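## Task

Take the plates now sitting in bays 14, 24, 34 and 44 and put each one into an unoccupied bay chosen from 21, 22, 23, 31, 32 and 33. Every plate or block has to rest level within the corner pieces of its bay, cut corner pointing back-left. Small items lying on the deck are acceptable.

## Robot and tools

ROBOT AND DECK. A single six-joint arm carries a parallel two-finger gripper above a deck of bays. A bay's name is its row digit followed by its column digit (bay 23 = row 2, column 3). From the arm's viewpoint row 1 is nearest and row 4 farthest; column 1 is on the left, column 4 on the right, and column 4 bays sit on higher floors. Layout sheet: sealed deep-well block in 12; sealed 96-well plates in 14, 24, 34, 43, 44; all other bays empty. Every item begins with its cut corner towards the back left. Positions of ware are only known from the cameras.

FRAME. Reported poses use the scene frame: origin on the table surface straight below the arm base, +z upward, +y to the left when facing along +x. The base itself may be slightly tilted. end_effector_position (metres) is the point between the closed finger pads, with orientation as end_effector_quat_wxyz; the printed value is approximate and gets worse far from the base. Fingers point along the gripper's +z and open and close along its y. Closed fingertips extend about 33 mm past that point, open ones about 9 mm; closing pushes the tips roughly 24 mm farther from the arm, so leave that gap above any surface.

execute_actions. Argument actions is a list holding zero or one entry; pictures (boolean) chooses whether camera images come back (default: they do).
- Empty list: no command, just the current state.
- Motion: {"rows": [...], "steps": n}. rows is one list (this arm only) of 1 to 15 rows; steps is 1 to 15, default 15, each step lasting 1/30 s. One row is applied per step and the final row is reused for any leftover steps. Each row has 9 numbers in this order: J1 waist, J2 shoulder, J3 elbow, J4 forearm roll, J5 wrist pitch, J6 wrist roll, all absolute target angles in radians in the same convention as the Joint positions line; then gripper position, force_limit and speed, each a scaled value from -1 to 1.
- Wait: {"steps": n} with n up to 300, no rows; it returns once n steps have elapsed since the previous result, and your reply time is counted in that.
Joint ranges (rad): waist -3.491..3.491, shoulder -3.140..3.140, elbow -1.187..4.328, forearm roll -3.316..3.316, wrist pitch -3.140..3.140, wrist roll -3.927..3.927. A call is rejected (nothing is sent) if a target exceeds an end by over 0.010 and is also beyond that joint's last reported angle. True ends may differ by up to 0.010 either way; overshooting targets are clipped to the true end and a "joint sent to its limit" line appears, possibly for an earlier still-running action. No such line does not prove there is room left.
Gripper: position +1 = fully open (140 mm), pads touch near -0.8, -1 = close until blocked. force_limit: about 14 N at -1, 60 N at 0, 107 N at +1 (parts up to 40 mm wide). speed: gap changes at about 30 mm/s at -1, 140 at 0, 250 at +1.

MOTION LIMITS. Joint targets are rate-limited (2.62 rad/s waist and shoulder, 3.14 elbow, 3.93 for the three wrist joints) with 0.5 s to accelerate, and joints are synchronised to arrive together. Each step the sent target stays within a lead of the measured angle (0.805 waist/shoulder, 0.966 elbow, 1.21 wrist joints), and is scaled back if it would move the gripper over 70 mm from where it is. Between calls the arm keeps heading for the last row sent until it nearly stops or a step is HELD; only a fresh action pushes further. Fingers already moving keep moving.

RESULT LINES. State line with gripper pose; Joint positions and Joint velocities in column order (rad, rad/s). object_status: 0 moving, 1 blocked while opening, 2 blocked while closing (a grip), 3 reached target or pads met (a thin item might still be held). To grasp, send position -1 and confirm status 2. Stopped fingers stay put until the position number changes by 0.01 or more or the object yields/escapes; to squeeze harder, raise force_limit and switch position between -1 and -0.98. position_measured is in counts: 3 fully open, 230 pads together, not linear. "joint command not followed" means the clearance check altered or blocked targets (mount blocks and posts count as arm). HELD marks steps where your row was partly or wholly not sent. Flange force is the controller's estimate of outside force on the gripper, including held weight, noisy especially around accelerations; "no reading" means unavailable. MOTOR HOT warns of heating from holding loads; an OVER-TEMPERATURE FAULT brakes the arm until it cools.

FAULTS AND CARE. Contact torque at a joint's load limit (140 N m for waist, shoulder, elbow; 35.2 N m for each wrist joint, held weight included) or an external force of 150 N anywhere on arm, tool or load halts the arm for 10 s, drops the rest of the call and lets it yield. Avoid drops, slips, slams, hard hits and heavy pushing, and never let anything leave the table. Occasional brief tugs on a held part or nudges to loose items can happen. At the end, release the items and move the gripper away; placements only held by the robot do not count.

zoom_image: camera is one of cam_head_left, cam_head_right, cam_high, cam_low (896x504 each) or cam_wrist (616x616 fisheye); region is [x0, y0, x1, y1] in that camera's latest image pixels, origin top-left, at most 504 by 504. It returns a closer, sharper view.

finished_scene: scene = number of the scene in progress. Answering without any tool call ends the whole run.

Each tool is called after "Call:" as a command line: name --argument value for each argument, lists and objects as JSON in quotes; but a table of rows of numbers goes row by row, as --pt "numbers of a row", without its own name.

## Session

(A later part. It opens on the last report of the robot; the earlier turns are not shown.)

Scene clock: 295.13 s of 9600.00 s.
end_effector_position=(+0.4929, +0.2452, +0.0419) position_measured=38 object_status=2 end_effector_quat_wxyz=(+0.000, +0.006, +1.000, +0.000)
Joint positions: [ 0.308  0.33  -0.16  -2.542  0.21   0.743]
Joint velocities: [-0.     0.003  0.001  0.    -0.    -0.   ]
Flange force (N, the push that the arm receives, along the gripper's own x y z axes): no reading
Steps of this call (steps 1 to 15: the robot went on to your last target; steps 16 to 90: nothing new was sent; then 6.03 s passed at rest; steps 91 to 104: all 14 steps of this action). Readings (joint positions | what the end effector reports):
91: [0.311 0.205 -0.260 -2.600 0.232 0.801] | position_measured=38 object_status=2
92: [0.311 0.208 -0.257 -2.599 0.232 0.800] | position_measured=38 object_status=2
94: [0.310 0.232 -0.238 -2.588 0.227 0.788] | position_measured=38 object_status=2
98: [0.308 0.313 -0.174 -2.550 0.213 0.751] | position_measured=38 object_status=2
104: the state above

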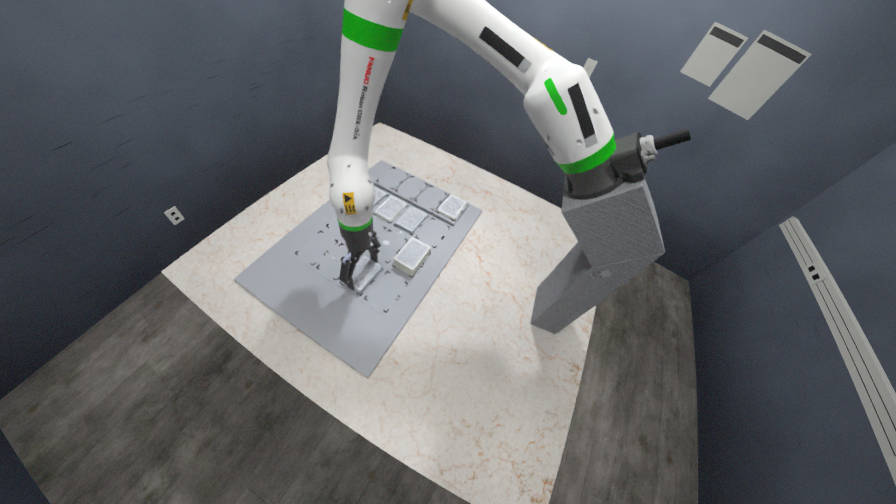

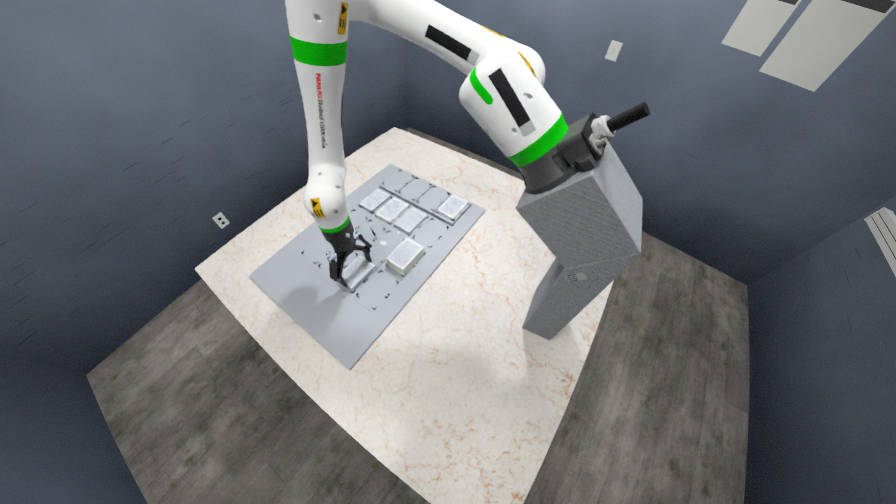

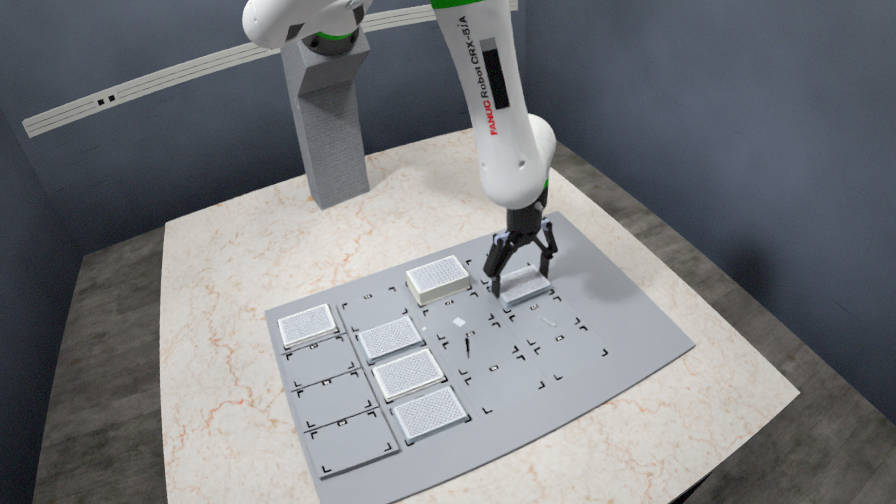

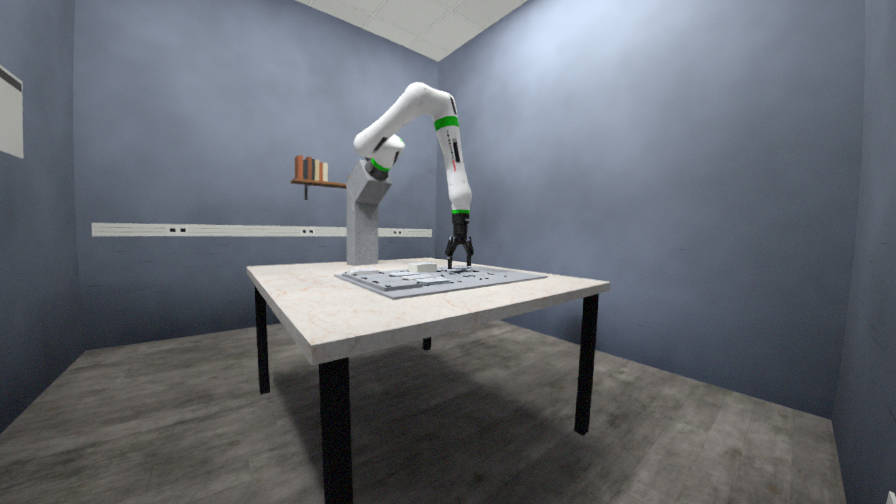

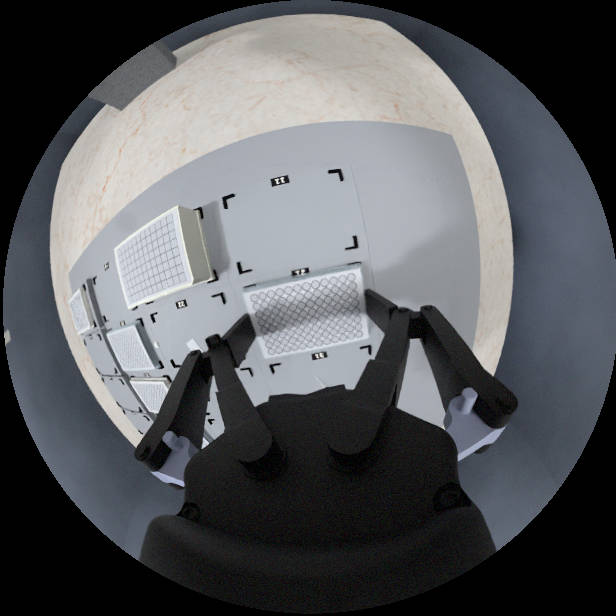

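Call:
execute_actions --actions '[{"rows":[[0.3068,0.3375,-0.1519,-2.5381,0.2087,0.7396,-1,-0.4,-0.6]],"steps":9}]'

Call:
zoom_image --camera "cam_wrist" --region '[220,240,390,370]'

Scene clock: 302.80 s of 9600.00 s.
end_effector_position=(+0.4948, +0.2452, +0.0387) position_measured=38 object_status=2 end_effector_quat_wxyz=(+0.001, +0.007, +1.000, +0.000)
Joint positions: [ 0.307  0.337 -0.152 -2.538  0.209  0.74 ]
Joint velocities: [ 0.001  0.002  0.001 -0.001 -0.    -0.001]
Flange force (N, the push that the arm receives, along the gripper's own x y z axes): no reading
Steps of this call (steps 1 to 15: the robot went on to your last target; steps 16 to 90: nothing new was sent; then 4.37 s passed at rest; steps 91 to 99: all 9 steps of this action). Readings (joint positions | what the end effector reports):
91: [0.307 0.330 -0.160 -2.541 0.210 0.743] | position_measured=38 object_status=2
92: [0.307 0.332 -0.158 -2.540 0.210 0.742] | position_measured=38 object_status=2
94: [0.307 0.336 -0.153 -2.539 0.209 0.740] | position_measured=38 object_status=2
98: [0.307 0.337 -0.152 -2.538 0.209 0.740] | position_measured=38 object_status=2
99: the state above

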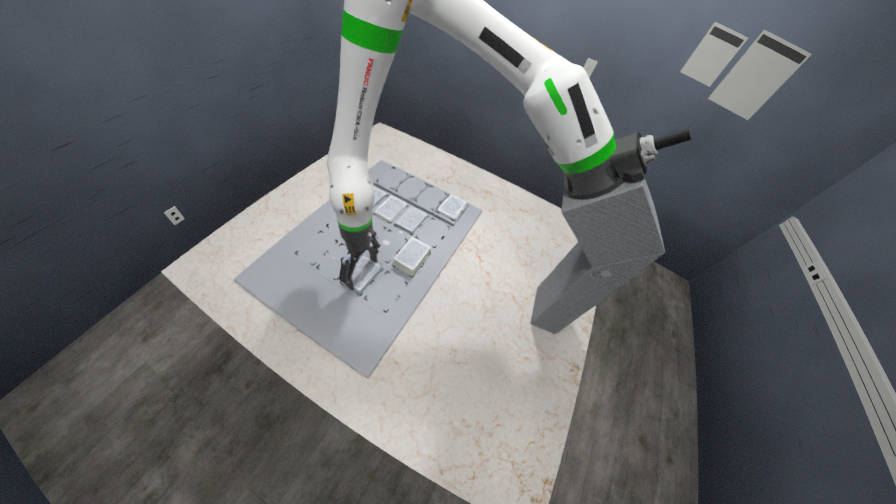

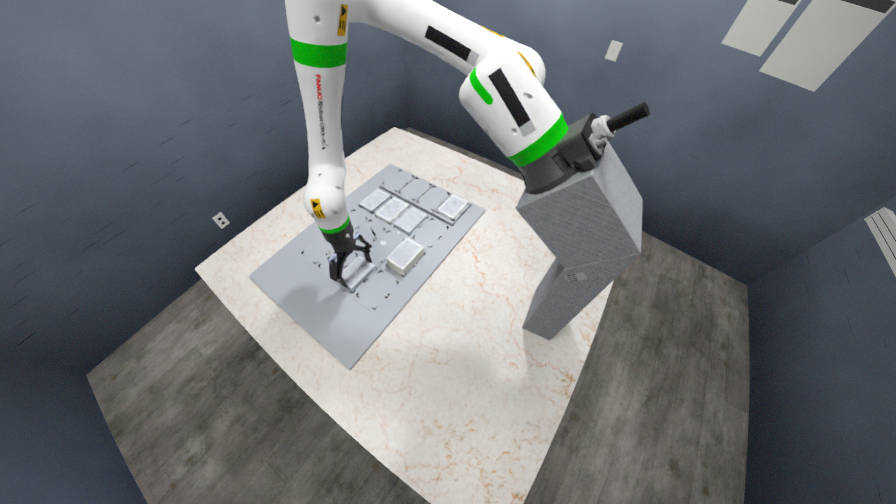

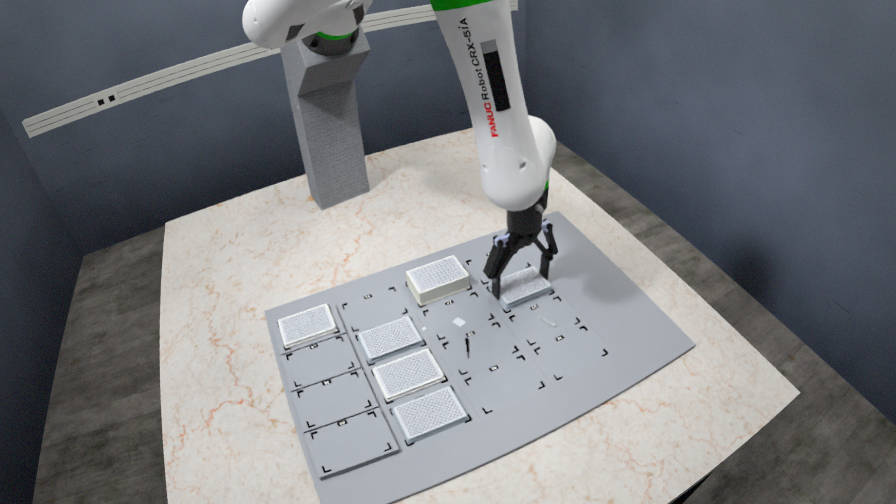

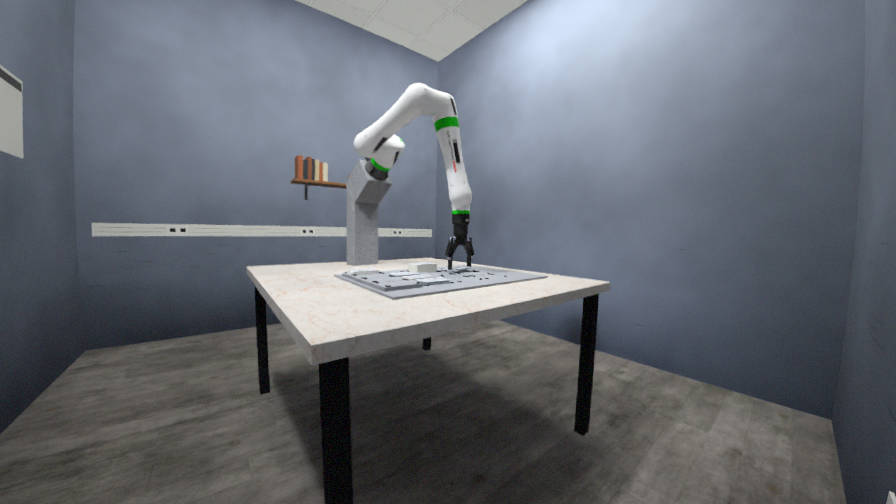

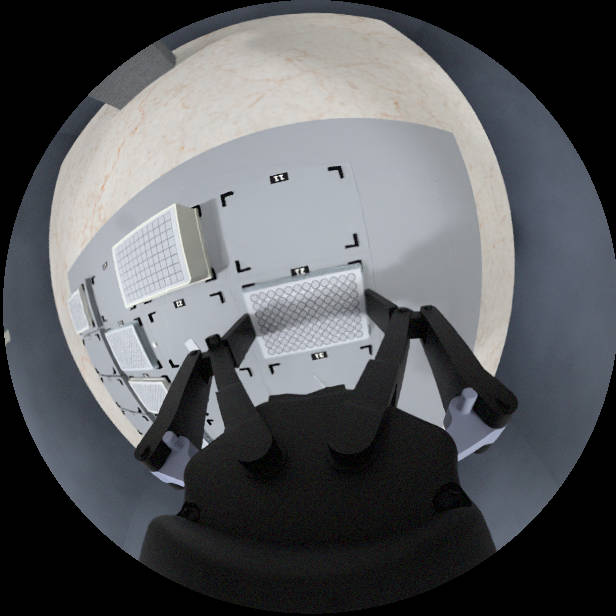

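Region (220, 240, 390, 370) of cam_wrist's 616x616 image, scaled by 2.965, with more detail than that image has; it fills the top 385 rows of this view, and the rest is white.

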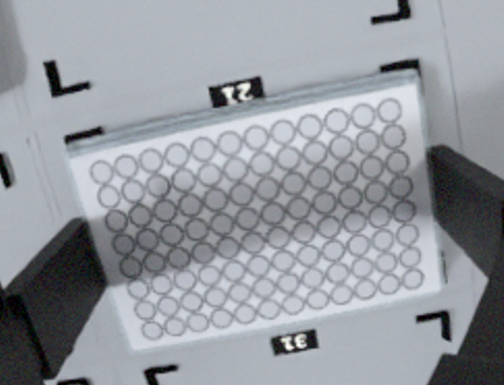

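Call:
execute_actions --actions '[{"rows":[[0.3067,0.355,-0.1373,-2.53,0.2056,0.7325,-1,-0.4,-0.6]],"steps":9}]' --pictures false

Call:
execute_actions --actions '[{"rows":[[0.3067,0.355,-0.1373,-2.53,0.2056,0.7325,0.92,-0.4,-0.5]],"steps":9}]' --pictures false

Call:
execute_actions --actions '[{"rows":[[0.3106,0.2047,-0.2574,-2.5996,0.232,0.801,0.92,-0.4,-0.6]],"steps":11}]' --pictures false

Call:
execute_actions --actions '[{"rows":[[0.2273,0.2704,-0.0793,-2.9647,0.315,1.66,-0.4,-0.9,1]]}]' --pictures false

Call:
execute_actions --actions '[{"steps":8}]' --pictures false

Call:
execute_actions --actions '[{"rows":[[0.2245,0.3409,-0.0295,-2.9596,0.2943,1.66,-0.4,-0.9,1]],"steps":12}]'

Call:
zoom_image --camera "cam_wrist" --region '[200,130,440,370]'

Scene clock: 323.63 s of 9600.00 s.
end_effector_position=(+0.4951, +0.2456, +0.0318) position_measured=38 object_status=2 end_effector_quat_wxyz=(+0.001, +0.006, +1.000, +0.000)
Joint positions: [ 0.307  0.355 -0.137 -2.53   0.206  0.733]
Joint velocities: [-0.001  0.002  0.003  0.001 -0.002  0.   ]
Flange force (N, the push that the arm receives, along the gripper's own x y z axes): no reading
Steps of this call (steps 1 to 15: the robot went on to your last target; steps 16 to 90: nothing new was sent; then 17.53 s passed at rest; steps 91 to 99: all 9 steps of this action). Readings (joint positions | what the end effector reports):
91: [0.307 0.338 -0.152 -2.538 0.209 0.740] | position_measured=38 object_status=2
92: [0.307 0.341 -0.149 -2.536 0.208 0.738] | position_measured=38 object_status=2
94: [0.307 0.351 -0.140 -2.532 0.206 0.734] | position_measured=38 object_status=2
98: [0.307 0.355 -0.137 -2.530 0.206 0.733] | position_measured=38 object_status=2
99: the state above

Scene clock: 323.93 s of 9600.00 s.
end_effector_position=(+0.4951, +0.2456, +0.0317) position_measured=13 object_status=0 end_effector_quat_wxyz=(+0.001, +0.006, +1.000, +0.000)
Joint positions: [ 0.307  0.355 -0.137 -2.53   0.206  0.733]
Joint velocities: [-0.     0.001  0.    -0.    -0.     0.   ]
Flange force (N, the push that the arm receives, along the gripper's own x y z axes): no reading
Steps of this call (steps 1 to 9: all 9 steps of this action). Readings (joint positions | what the end effector reports):
1: [0.307 0.355 -0.137 -2.530 0.206 0.733] | position_measured=38 object_status=0
2: [0.307 0.355 -0.137 -2.530 0.206 0.733] | position_measured=38 object_status=0
4: [0.307 0.355 -0.137 -2.530 0.206 0.733] | position_measured=26 object_status=0
8: [0.307 0.355 -0.137 -2.530 0.206 0.733] | position_measured=13 object_status=0
9: the state above

Scene clock: 324.30 s of 9600.00 s.
end_effector_position=(+0.4925, +0.2452, +0.0907) position_measured=13 object_status=3 end_effector_quat_wxyz=(+0.001, +0.006, +1.000, +0.001)
Joint positions: [ 0.311  0.206 -0.256 -2.599  0.232  0.8  ]
Joint velocities: [ 0.003 -0.067 -0.055 -0.031  0.011  0.031]
Flange force (N, the push that the arm receives, along the gripper's own x y z axes): no reading
Steps of this call (steps 1 to 11: all 11 steps of this action). Readings (joint positions | what the end effector reports):
1: [0.307 0.355 -0.137 -2.530 0.206 0.733] | position_measured=13 object_status=0
2: [0.307 0.352 -0.139 -2.530 0.206 0.733] | position_measured=13 object_status=0
4: [0.307 0.330 -0.157 -2.541 0.210 0.744] | position_measured=13 object_status=0
8: [0.310 0.237 -0.231 -2.584 0.226 0.786] | position_measured=13 object_status=3
11: the state above

Scene clock: 324.80 s of 9600.00 s.
end_effector_position=(+0.5806, +0.2447, +0.0768) position_measured=179 object_status=0 end_effector_quat_wxyz=(-0.000, -0.173, +0.985, -0.003)
Joint positions: [ 0.242  0.259 -0.112 -2.896  0.299  1.497]
Joint velocities: [-0.138  0.107  0.307 -0.648  0.149  1.527]
Flange force (N, the push that the arm receives, along the gripper's own x y z axes): [-3.9 -1.3 -1.9]
Steps of this call (steps 1 to 15: all 15 steps of this action). Readings (joint positions | what the end effector reports):
1: [0.311 0.205 -0.257 -2.600 0.232 0.801] | position_measured=13 object_status=0
2: [0.310 0.206 -0.256 -2.602 0.233 0.807] | position_measured=20 object_status=0
4: [0.305 0.210 -0.247 -2.617 0.236 0.842] | position_measured=47 object_status=0
8: [0.286 0.225 -0.209 -2.692 0.253 1.018] | position_measured=101 object_status=0
15: the state above

Scene clock: 325.07 s of 9600.00 s.
end_effector_position=(+0.6013, +0.2451, +0.0754) position_measured=179 object_status=3 end_effector_quat_wxyz=(+0.000, -0.215, +0.977, +0.000)
Joint positions: [ 0.227  0.27  -0.079 -2.965  0.315  1.66 ]
Joint velocities: [ 0.    -0.     0.002 -0.003  0.     0.007]
Flange force (N, the push that the arm receives, along the gripper's own x y z axes): [-1.7 -2.1 -0.6]
Steps of this call (steps 1 to 8: the robot went on to your last target). Readings (joint positions | what the end effector reports):
1: [0.238 0.262 -0.102 -2.916 0.304 1.545] | position_measured=179 object_status=0
2: [0.234 0.265 -0.094 -2.933 0.308 1.585] | position_measured=179 object_status=0
4: [0.229 0.269 -0.084 -2.956 0.313 1.639] | position_measured=179 object_status=0
8: the state above

Scene clock: 325.47 s of 9600.00 s.
end_effector_position=(+0.6024, +0.2453, +0.0457) position_measured=179 object_status=3 end_effector_quat_wxyz=(+0.000, -0.217, +0.976, +0.000)
Joint positions: [ 0.225  0.341 -0.03  -2.96   0.294  1.66 ]
Joint velocities: [-0.     0.003  0.001  0.001 -0.    -0.   ]
Flange force (N, the push that the arm receives, along the gripper's own x y z axes): [0.4 2.3 0.7]
Steps of this call (steps 1 to 12: all 12 steps of this action). Readings (joint positions | what the end effector reports):
1: [0.227 0.271 -0.079 -2.965 0.315 1.660] | position_measured=179 object_status=3
2: [0.227 0.274 -0.077 -2.965 0.314 1.660] | position_measured=179 object_status=3
4: [0.226 0.297 -0.060 -2.963 0.305 1.660] | position_measured=179 object_status=3
8: [0.225 0.340 -0.031 -2.960 0.295 1.660] | position_measured=179 object_status=3
12: the state above

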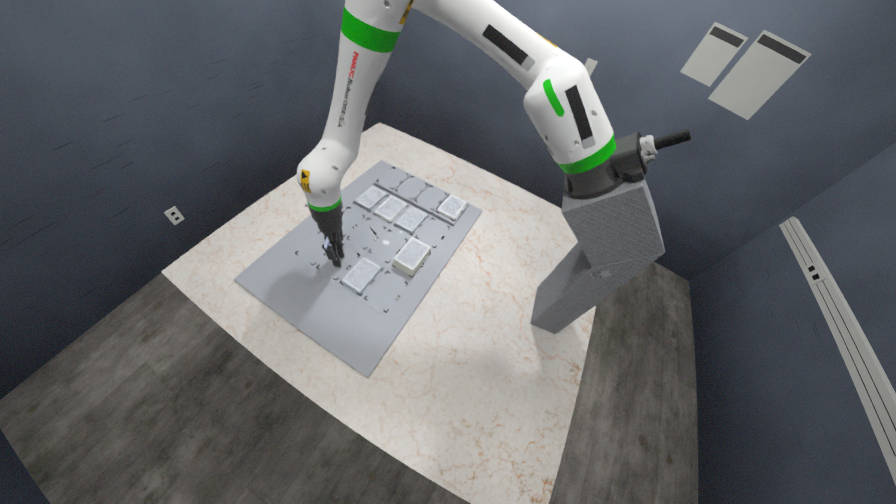

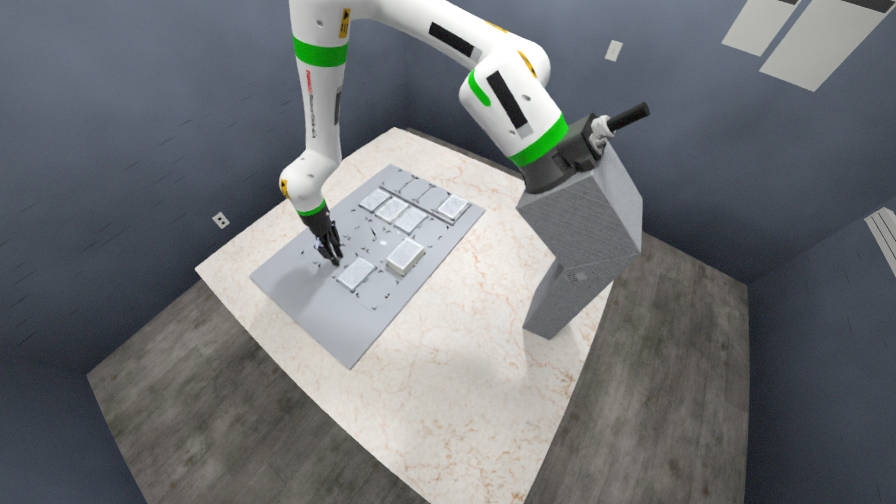

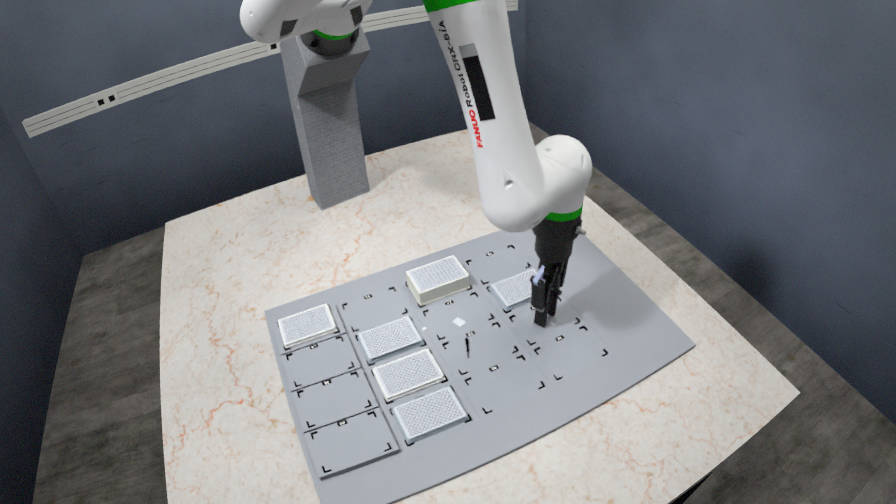

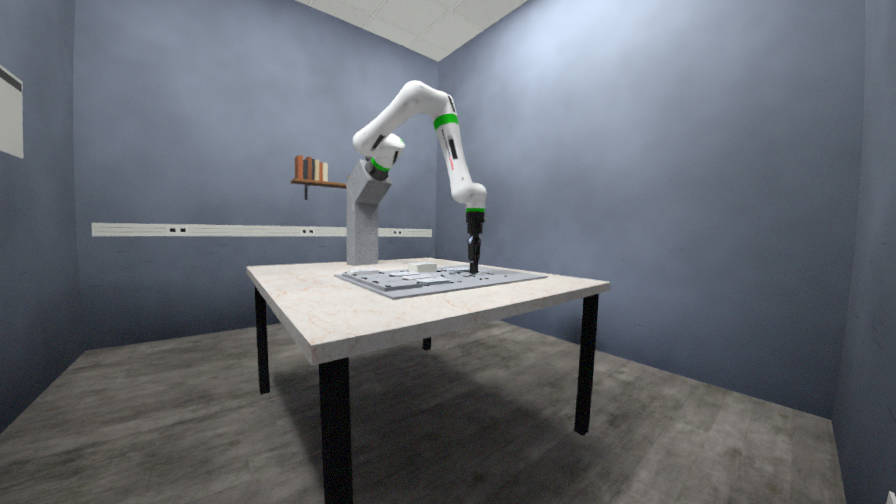

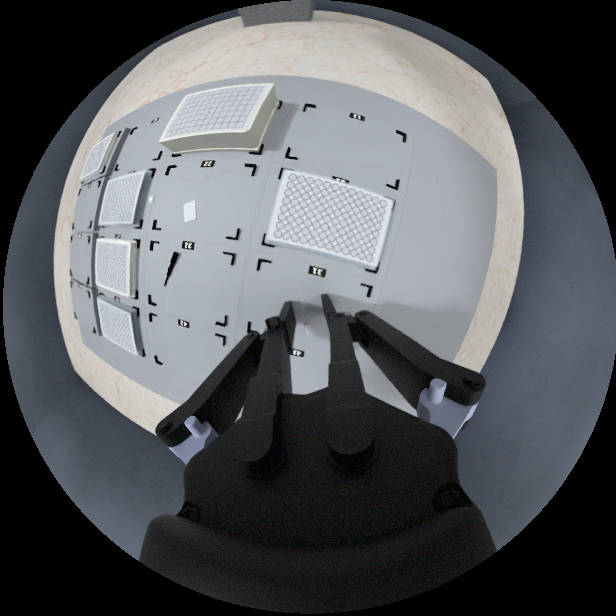

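Region (200, 130, 440, 370) of cam_wrist's 616x616 image, scaled by 2.100, with more detail than that image has.

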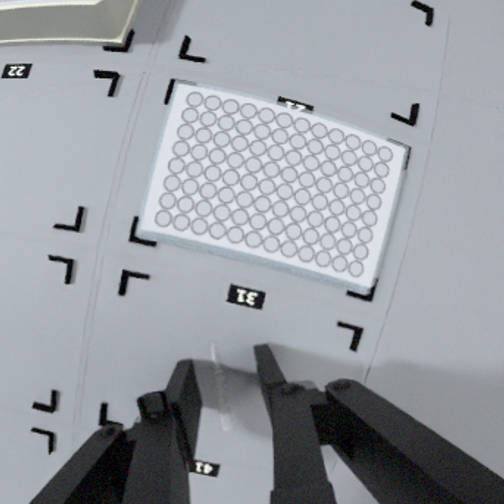

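Call:
execute_actions --actions '[{"rows":[[0.2242,0.3491,-0.0137,-2.959,0.2919,1.58,-0.4,-0.9,-0.3]],"steps":9}]' --pictures false

Call:
execute_actions --actions '[{"rows":[[0.2242,0.3491,-0.0137,-2.959,0.2919,1.58,-1,-0.9,-0.3]]}]' --pictures false

Scene clock: 333.87 s of 9600.00 s.
end_effector_position=(+0.6099, +0.2465, +0.0432) position_measured=179 object_status=3 end_effector_quat_wxyz=(+0.005, -0.178, +0.984, +0.000)
Joint positions: [ 0.224  0.349 -0.014 -2.959  0.292  1.581]
Joint velocities: [-0.     0.001  0.002  0.001 -0.002 -0.014]
Flange force (N, the push that the arm receives, along the gripper's own x y z axes): [0.5 0.0 -3.4]
Steps of this call (steps 1 to 15: the robot went on to your last target; steps 16 to 90: nothing new was sent; then 5.10 s passed at rest; steps 91 to 99: all 9 steps of this action). Readings (joint positions | what the end effector reports):
91: [0.224 0.341 -0.029 -2.960 0.294 1.660] | position_measured=179 object_status=3
92: [0.224 0.341 -0.028 -2.960 0.294 1.655] | position_measured=179 object_status=3
94: [0.224 0.345 -0.022 -2.959 0.293 1.620] | position_measured=179 object_status=3
98: [0.224 0.349 -0.014 -2.959 0.292 1.581] | position_measured=179 object_status=3
99: the state above

Scene clock: 334.37 s of 9600.00 s.
end_effector_position=(+0.6100, +0.2466, +0.0432) position_measured=225 object_status=2 end_effector_quat_wxyz=(+0.005, -0.178, +0.984, +0.000)
Joint positions: [ 0.224  0.349 -0.014 -2.959  0.292  1.58 ]
Joint velocities: [-0.001 -0.    -0.    -0.    -0.     0.   ]
Flange force (N, the push that the arm receives, along the gripper's own x y z axes): [0.3 -1.3 -3.0]
Steps of this call (steps 1 to 15: all 15 steps of this action). Readings (joint positions | what the end effector reports):
1: [0.224 0.349 -0.014 -2.959 0.292 1.580] | position_measured=179 object_status=0
2: [0.224 0.349 -0.014 -2.959 0.292 1.580] | position_measured=182 object_status=0
4: [0.224 0.349 -0.014 -2.959 0.292 1.580] | position_measured=193 object_status=0
8: [0.224 0.349 -0.014 -2.959 0.292 1.580] | position_measured=217 object_status=0
15: the state above

Call:
execute_actions --actions '[{"rows":[[0.2273,0.26,-0.0793,-2.9647,0.315,1.58,-1,-0.9,-0.3]],"steps":10}]' --pictures false

Call:
execute_actions --actions '[{"rows":[[0.6125,0.392,0.089,-2.3916,0.5341,0.6,-1,-0.9,-0.3]]}]' --pictures false

Call:
execute_actions --actions '[{"steps":10}]' --pictures false

Call:
execute_actions --actions '[{"rows":[[0.5925,0.4672,0.1453,-2.387,0.5074,0.6,-1,-0.9,-0.3]],"steps":12}]' --pictures false

Call:
execute_actions --actions '[{"rows":[[0.5925,0.4672,0.1453,-2.387,0.5074,0.6,-0.5,-0.9,-0.3]],"steps":8}]' --pictures false

Call:
execute_actions --actions '[{"rows":[[0.624,0.349,0.057,-2.394,0.549,0.6,1,-0.4,0.8]]}]'

Scene clock: 347.07 s of 9600.00 s.
end_effector_position=(+0.6078, +0.2459, +0.0803) position_measured=225 object_status=2 end_effector_quat_wxyz=(+0.005, -0.176, +0.984, +0.000)
Joint positions: [ 0.227  0.26  -0.079 -2.965  0.315  1.58 ]
Joint velocities: [ 0.001 -0.001 -0.009 -0.     0.005 -0.   ]
Flange force (N, the push that the arm receives, along the gripper's own x y z axes): [0.4 -0.8 -4.5]
Steps of this call (steps 1 to 15: the robot went on to your last target; steps 16 to 90: nothing new was sent; then 9.37 s passed at rest; steps 91 to 100: all 10 steps of this action). Readings (joint positions | what the end effector reports):
91: [0.224 0.349 -0.014 -2.959 0.292 1.580] | position_measured=225 object_status=2
92: [0.224 0.346 -0.016 -2.959 0.292 1.580] | position_measured=225 object_status=2
94: [0.225 0.322 -0.034 -2.960 0.299 1.580] | position_measured=225 object_status=2
98: [0.227 0.264 -0.076 -2.964 0.314 1.580] | position_measured=225 object_status=2
100: the state above

Scene clock: 347.57 s of 9600.00 s.
end_effector_position=(+0.5281, +0.3468, +0.0757) position_measured=225 object_status=2 end_effector_quat_wxyz=(-0.016, -0.109, +0.994, +0.006)
Joint positions: [ 0.473  0.345  0.029 -2.599  0.455  0.955]
Joint velocities: [ 0.737  0.248  0.316  1.085  0.414 -1.865]
Flange force (N, the push that the arm receives, along the gripper's own x y z axes): [-1.3 -5.7 2.9]
Steps of this call (steps 1 to 15: all 15 steps of this action). Readings (joint positions | what the end effector reports):
1: [0.227 0.260 -0.079 -2.965 0.315 1.580] | position_measured=225 object_status=2
2: [0.229 0.261 -0.078 -2.962 0.316 1.574] | position_measured=225 object_status=2
4: [0.243 0.267 -0.071 -2.940 0.324 1.539] | position_measured=225 object_status=2
8: [0.312 0.291 -0.040 -2.837 0.363 1.365] | position_measured=225 object_status=2
15: the state above

Scene clock: 347.90 s of 9600.00 s.
end_effector_position=(+0.5016, +0.3931, +0.0794) position_measured=225 object_status=2 end_effector_quat_wxyz=(-0.000, -0.065, +0.998, +0.000)
Joint positions: [ 0.612  0.392  0.089 -2.392  0.534  0.601]
Joint velocities: [ 0.     0.001  0.004  0.014  0.005 -0.022]
Flange force (N, the push that the arm receives, along the gripper's own x y z axes): [2.1 5.7 -1.1]
Steps of this call (steps 1 to 10: the robot went on to your last target). Readings (joint positions | what the end effector reports):
1: [0.498 0.353 0.040 -2.562 0.469 0.892] | position_measured=225 object_status=2
2: [0.522 0.361 0.050 -2.527 0.482 0.832] | position_measured=225 object_status=2
4: [0.563 0.375 0.067 -2.466 0.506 0.728] | position_measured=225 object_status=2
8: [0.608 0.391 0.087 -2.398 0.532 0.611] | position_measured=225 object_status=2
10: the state above

Scene clock: 348.30 s of 9600.00 s.
end_effector_position=(+0.5026, +0.3941, +0.0447) position_measured=225 object_status=2 end_effector_quat_wxyz=(+0.000, -0.064, +0.998, +0.000)
Joint positions: [ 0.593  0.467  0.145 -2.387  0.507  0.6  ]
Joint velocities: [-0.003  0.002  0.001 -0.001 -0.001  0.   ]
Flange force (N, the push that the arm receives, along the gripper's own x y z axes): [-2.7 2.2 3.5]
Steps of this call (steps 1 to 12: all 12 steps of this action). Readings (joint positions | what the end effector reports):
1: [0.612 0.392 0.089 -2.392 0.534 0.600] | position_measured=225 object_status=2
2: [0.611 0.395 0.092 -2.391 0.533 0.600] | position_measured=225 object_status=2
4: [0.604 0.419 0.110 -2.390 0.523 0.600] | position_measured=225 object_status=2
8: [0.593 0.466 0.144 -2.387 0.508 0.600] | position_measured=225 object_status=2
12: the state above

Scene clock: 348.57 s of 9600.00 s.
end_effector_position=(+0.5025, +0.3940, +0.0446) position_measured=192 object_status=0 end_effector_quat_wxyz=(+0.000, -0.064, +0.998, +0.000)
Joint positions: [ 0.593  0.467  0.145 -2.387  0.507  0.6  ]
Joint velocities: [-0.001  0.001  0.     0.001  0.     0.   ]
Flange force (N, the push that the arm receives, along the gripper's own x y z axes): [0.3 2.3 0.1]
Steps of this call (steps 1 to 8: all 8 steps of this action). Readings (joint positions | what the end effector reports):
1: [0.593 0.467 0.145 -2.387 0.507 0.600] | position_measured=225 object_status=0
2: [0.593 0.467 0.145 -2.387 0.507 0.600] | position_measured=225 object_status=0
4: [0.593 0.467 0.145 -2.387 0.507 0.600] | position_measured=210 object_status=0
8: the state above

Scene clock: 349.07 s of 9600.00 s.
end_effector_position=(+0.5003, +0.3921, +0.0989) position_measured=25 object_status=0 end_effector_quat_wxyz=(+0.000, -0.065, +0.998, +0.000)
Joint positions: [ 0.624  0.349  0.057 -2.394  0.549  0.6  ]
Joint velocities: [ 0.001 -0.002 -0.001 -0.001 -0.001 -0.001]
Flange force (N, the push that the arm receives, along the gripper's own x y z axes): [-0.7 -0.6 -1.0]
Steps of this call (steps 1 to 15: all 15 steps of this action). Readings (joint positions | what the end effector reports):
1: [0.593 0.467 0.145 -2.387 0.507 0.600] | position_measured=192 object_status=0
2: [0.593 0.465 0.144 -2.387 0.508 0.600] | position_measured=185 object_status=0
4: [0.599 0.442 0.127 -2.387 0.516 0.600] | position_measured=161 object_status=0
8: [0.620 0.364 0.068 -2.393 0.544 0.600] | position_measured=111 object_status=0
15: the state above

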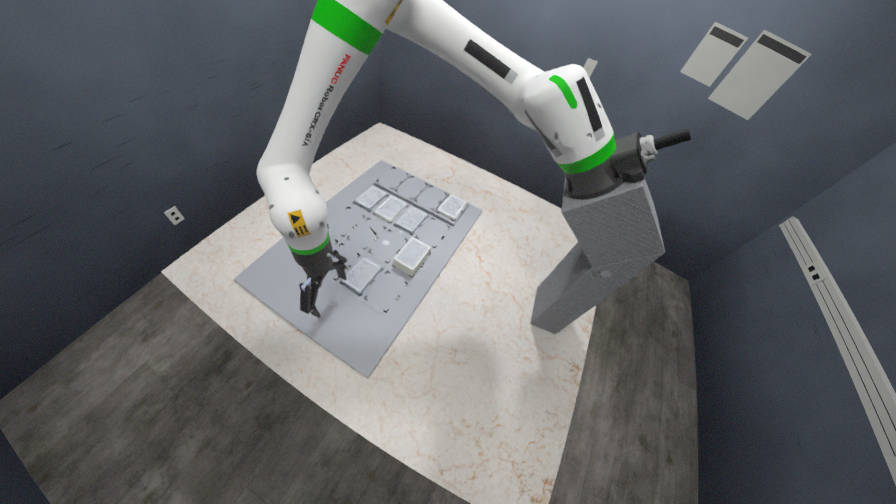

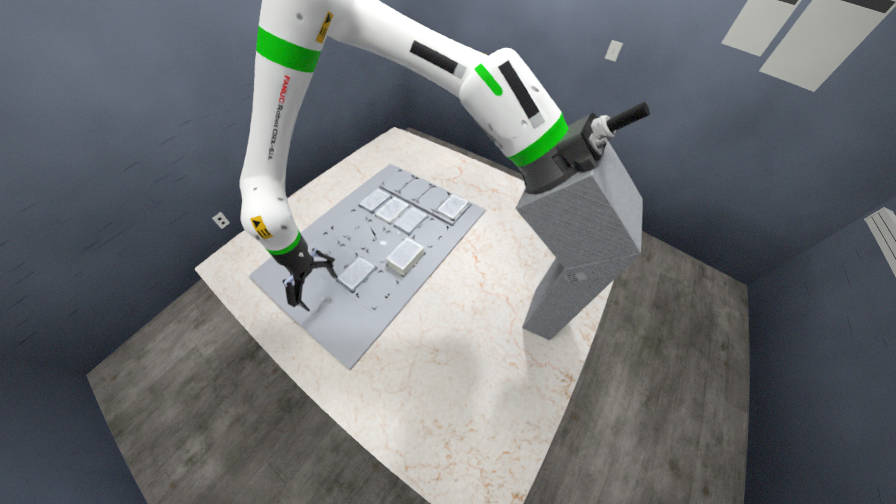

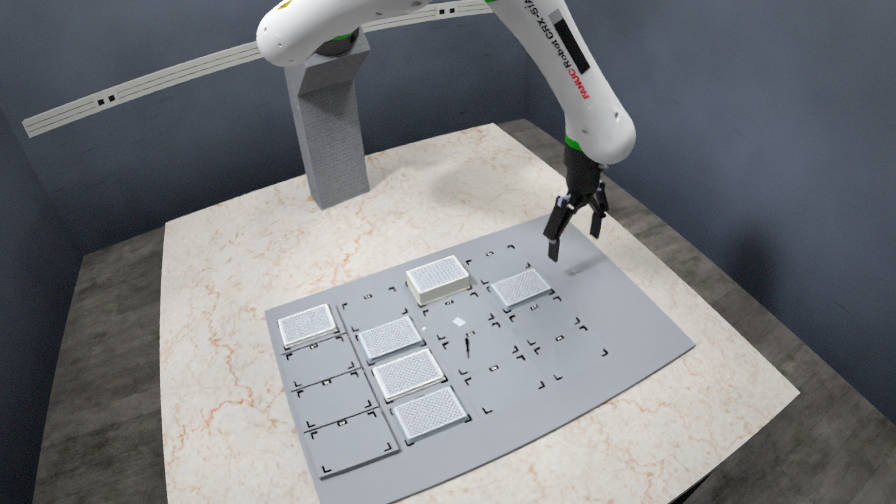

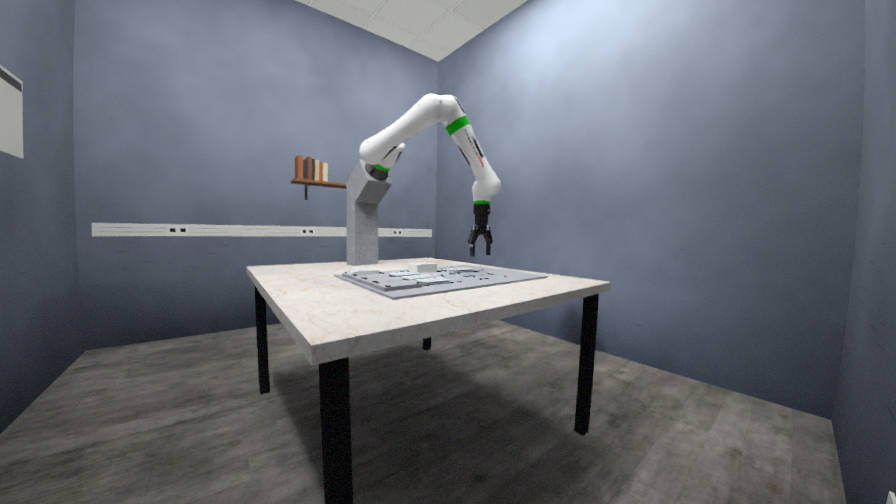

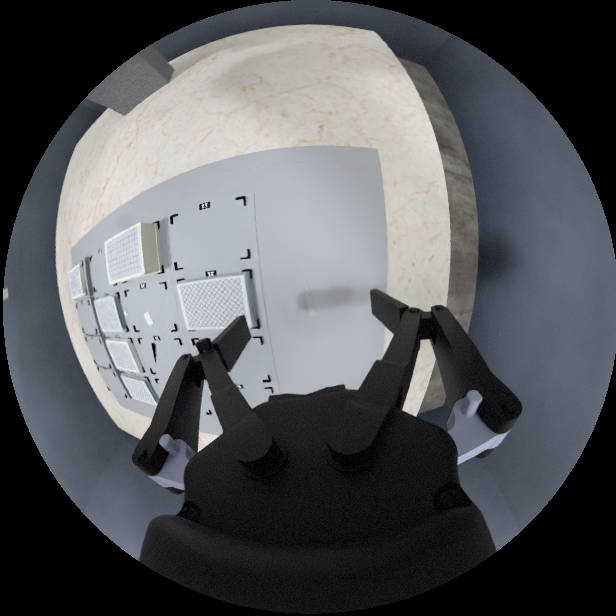

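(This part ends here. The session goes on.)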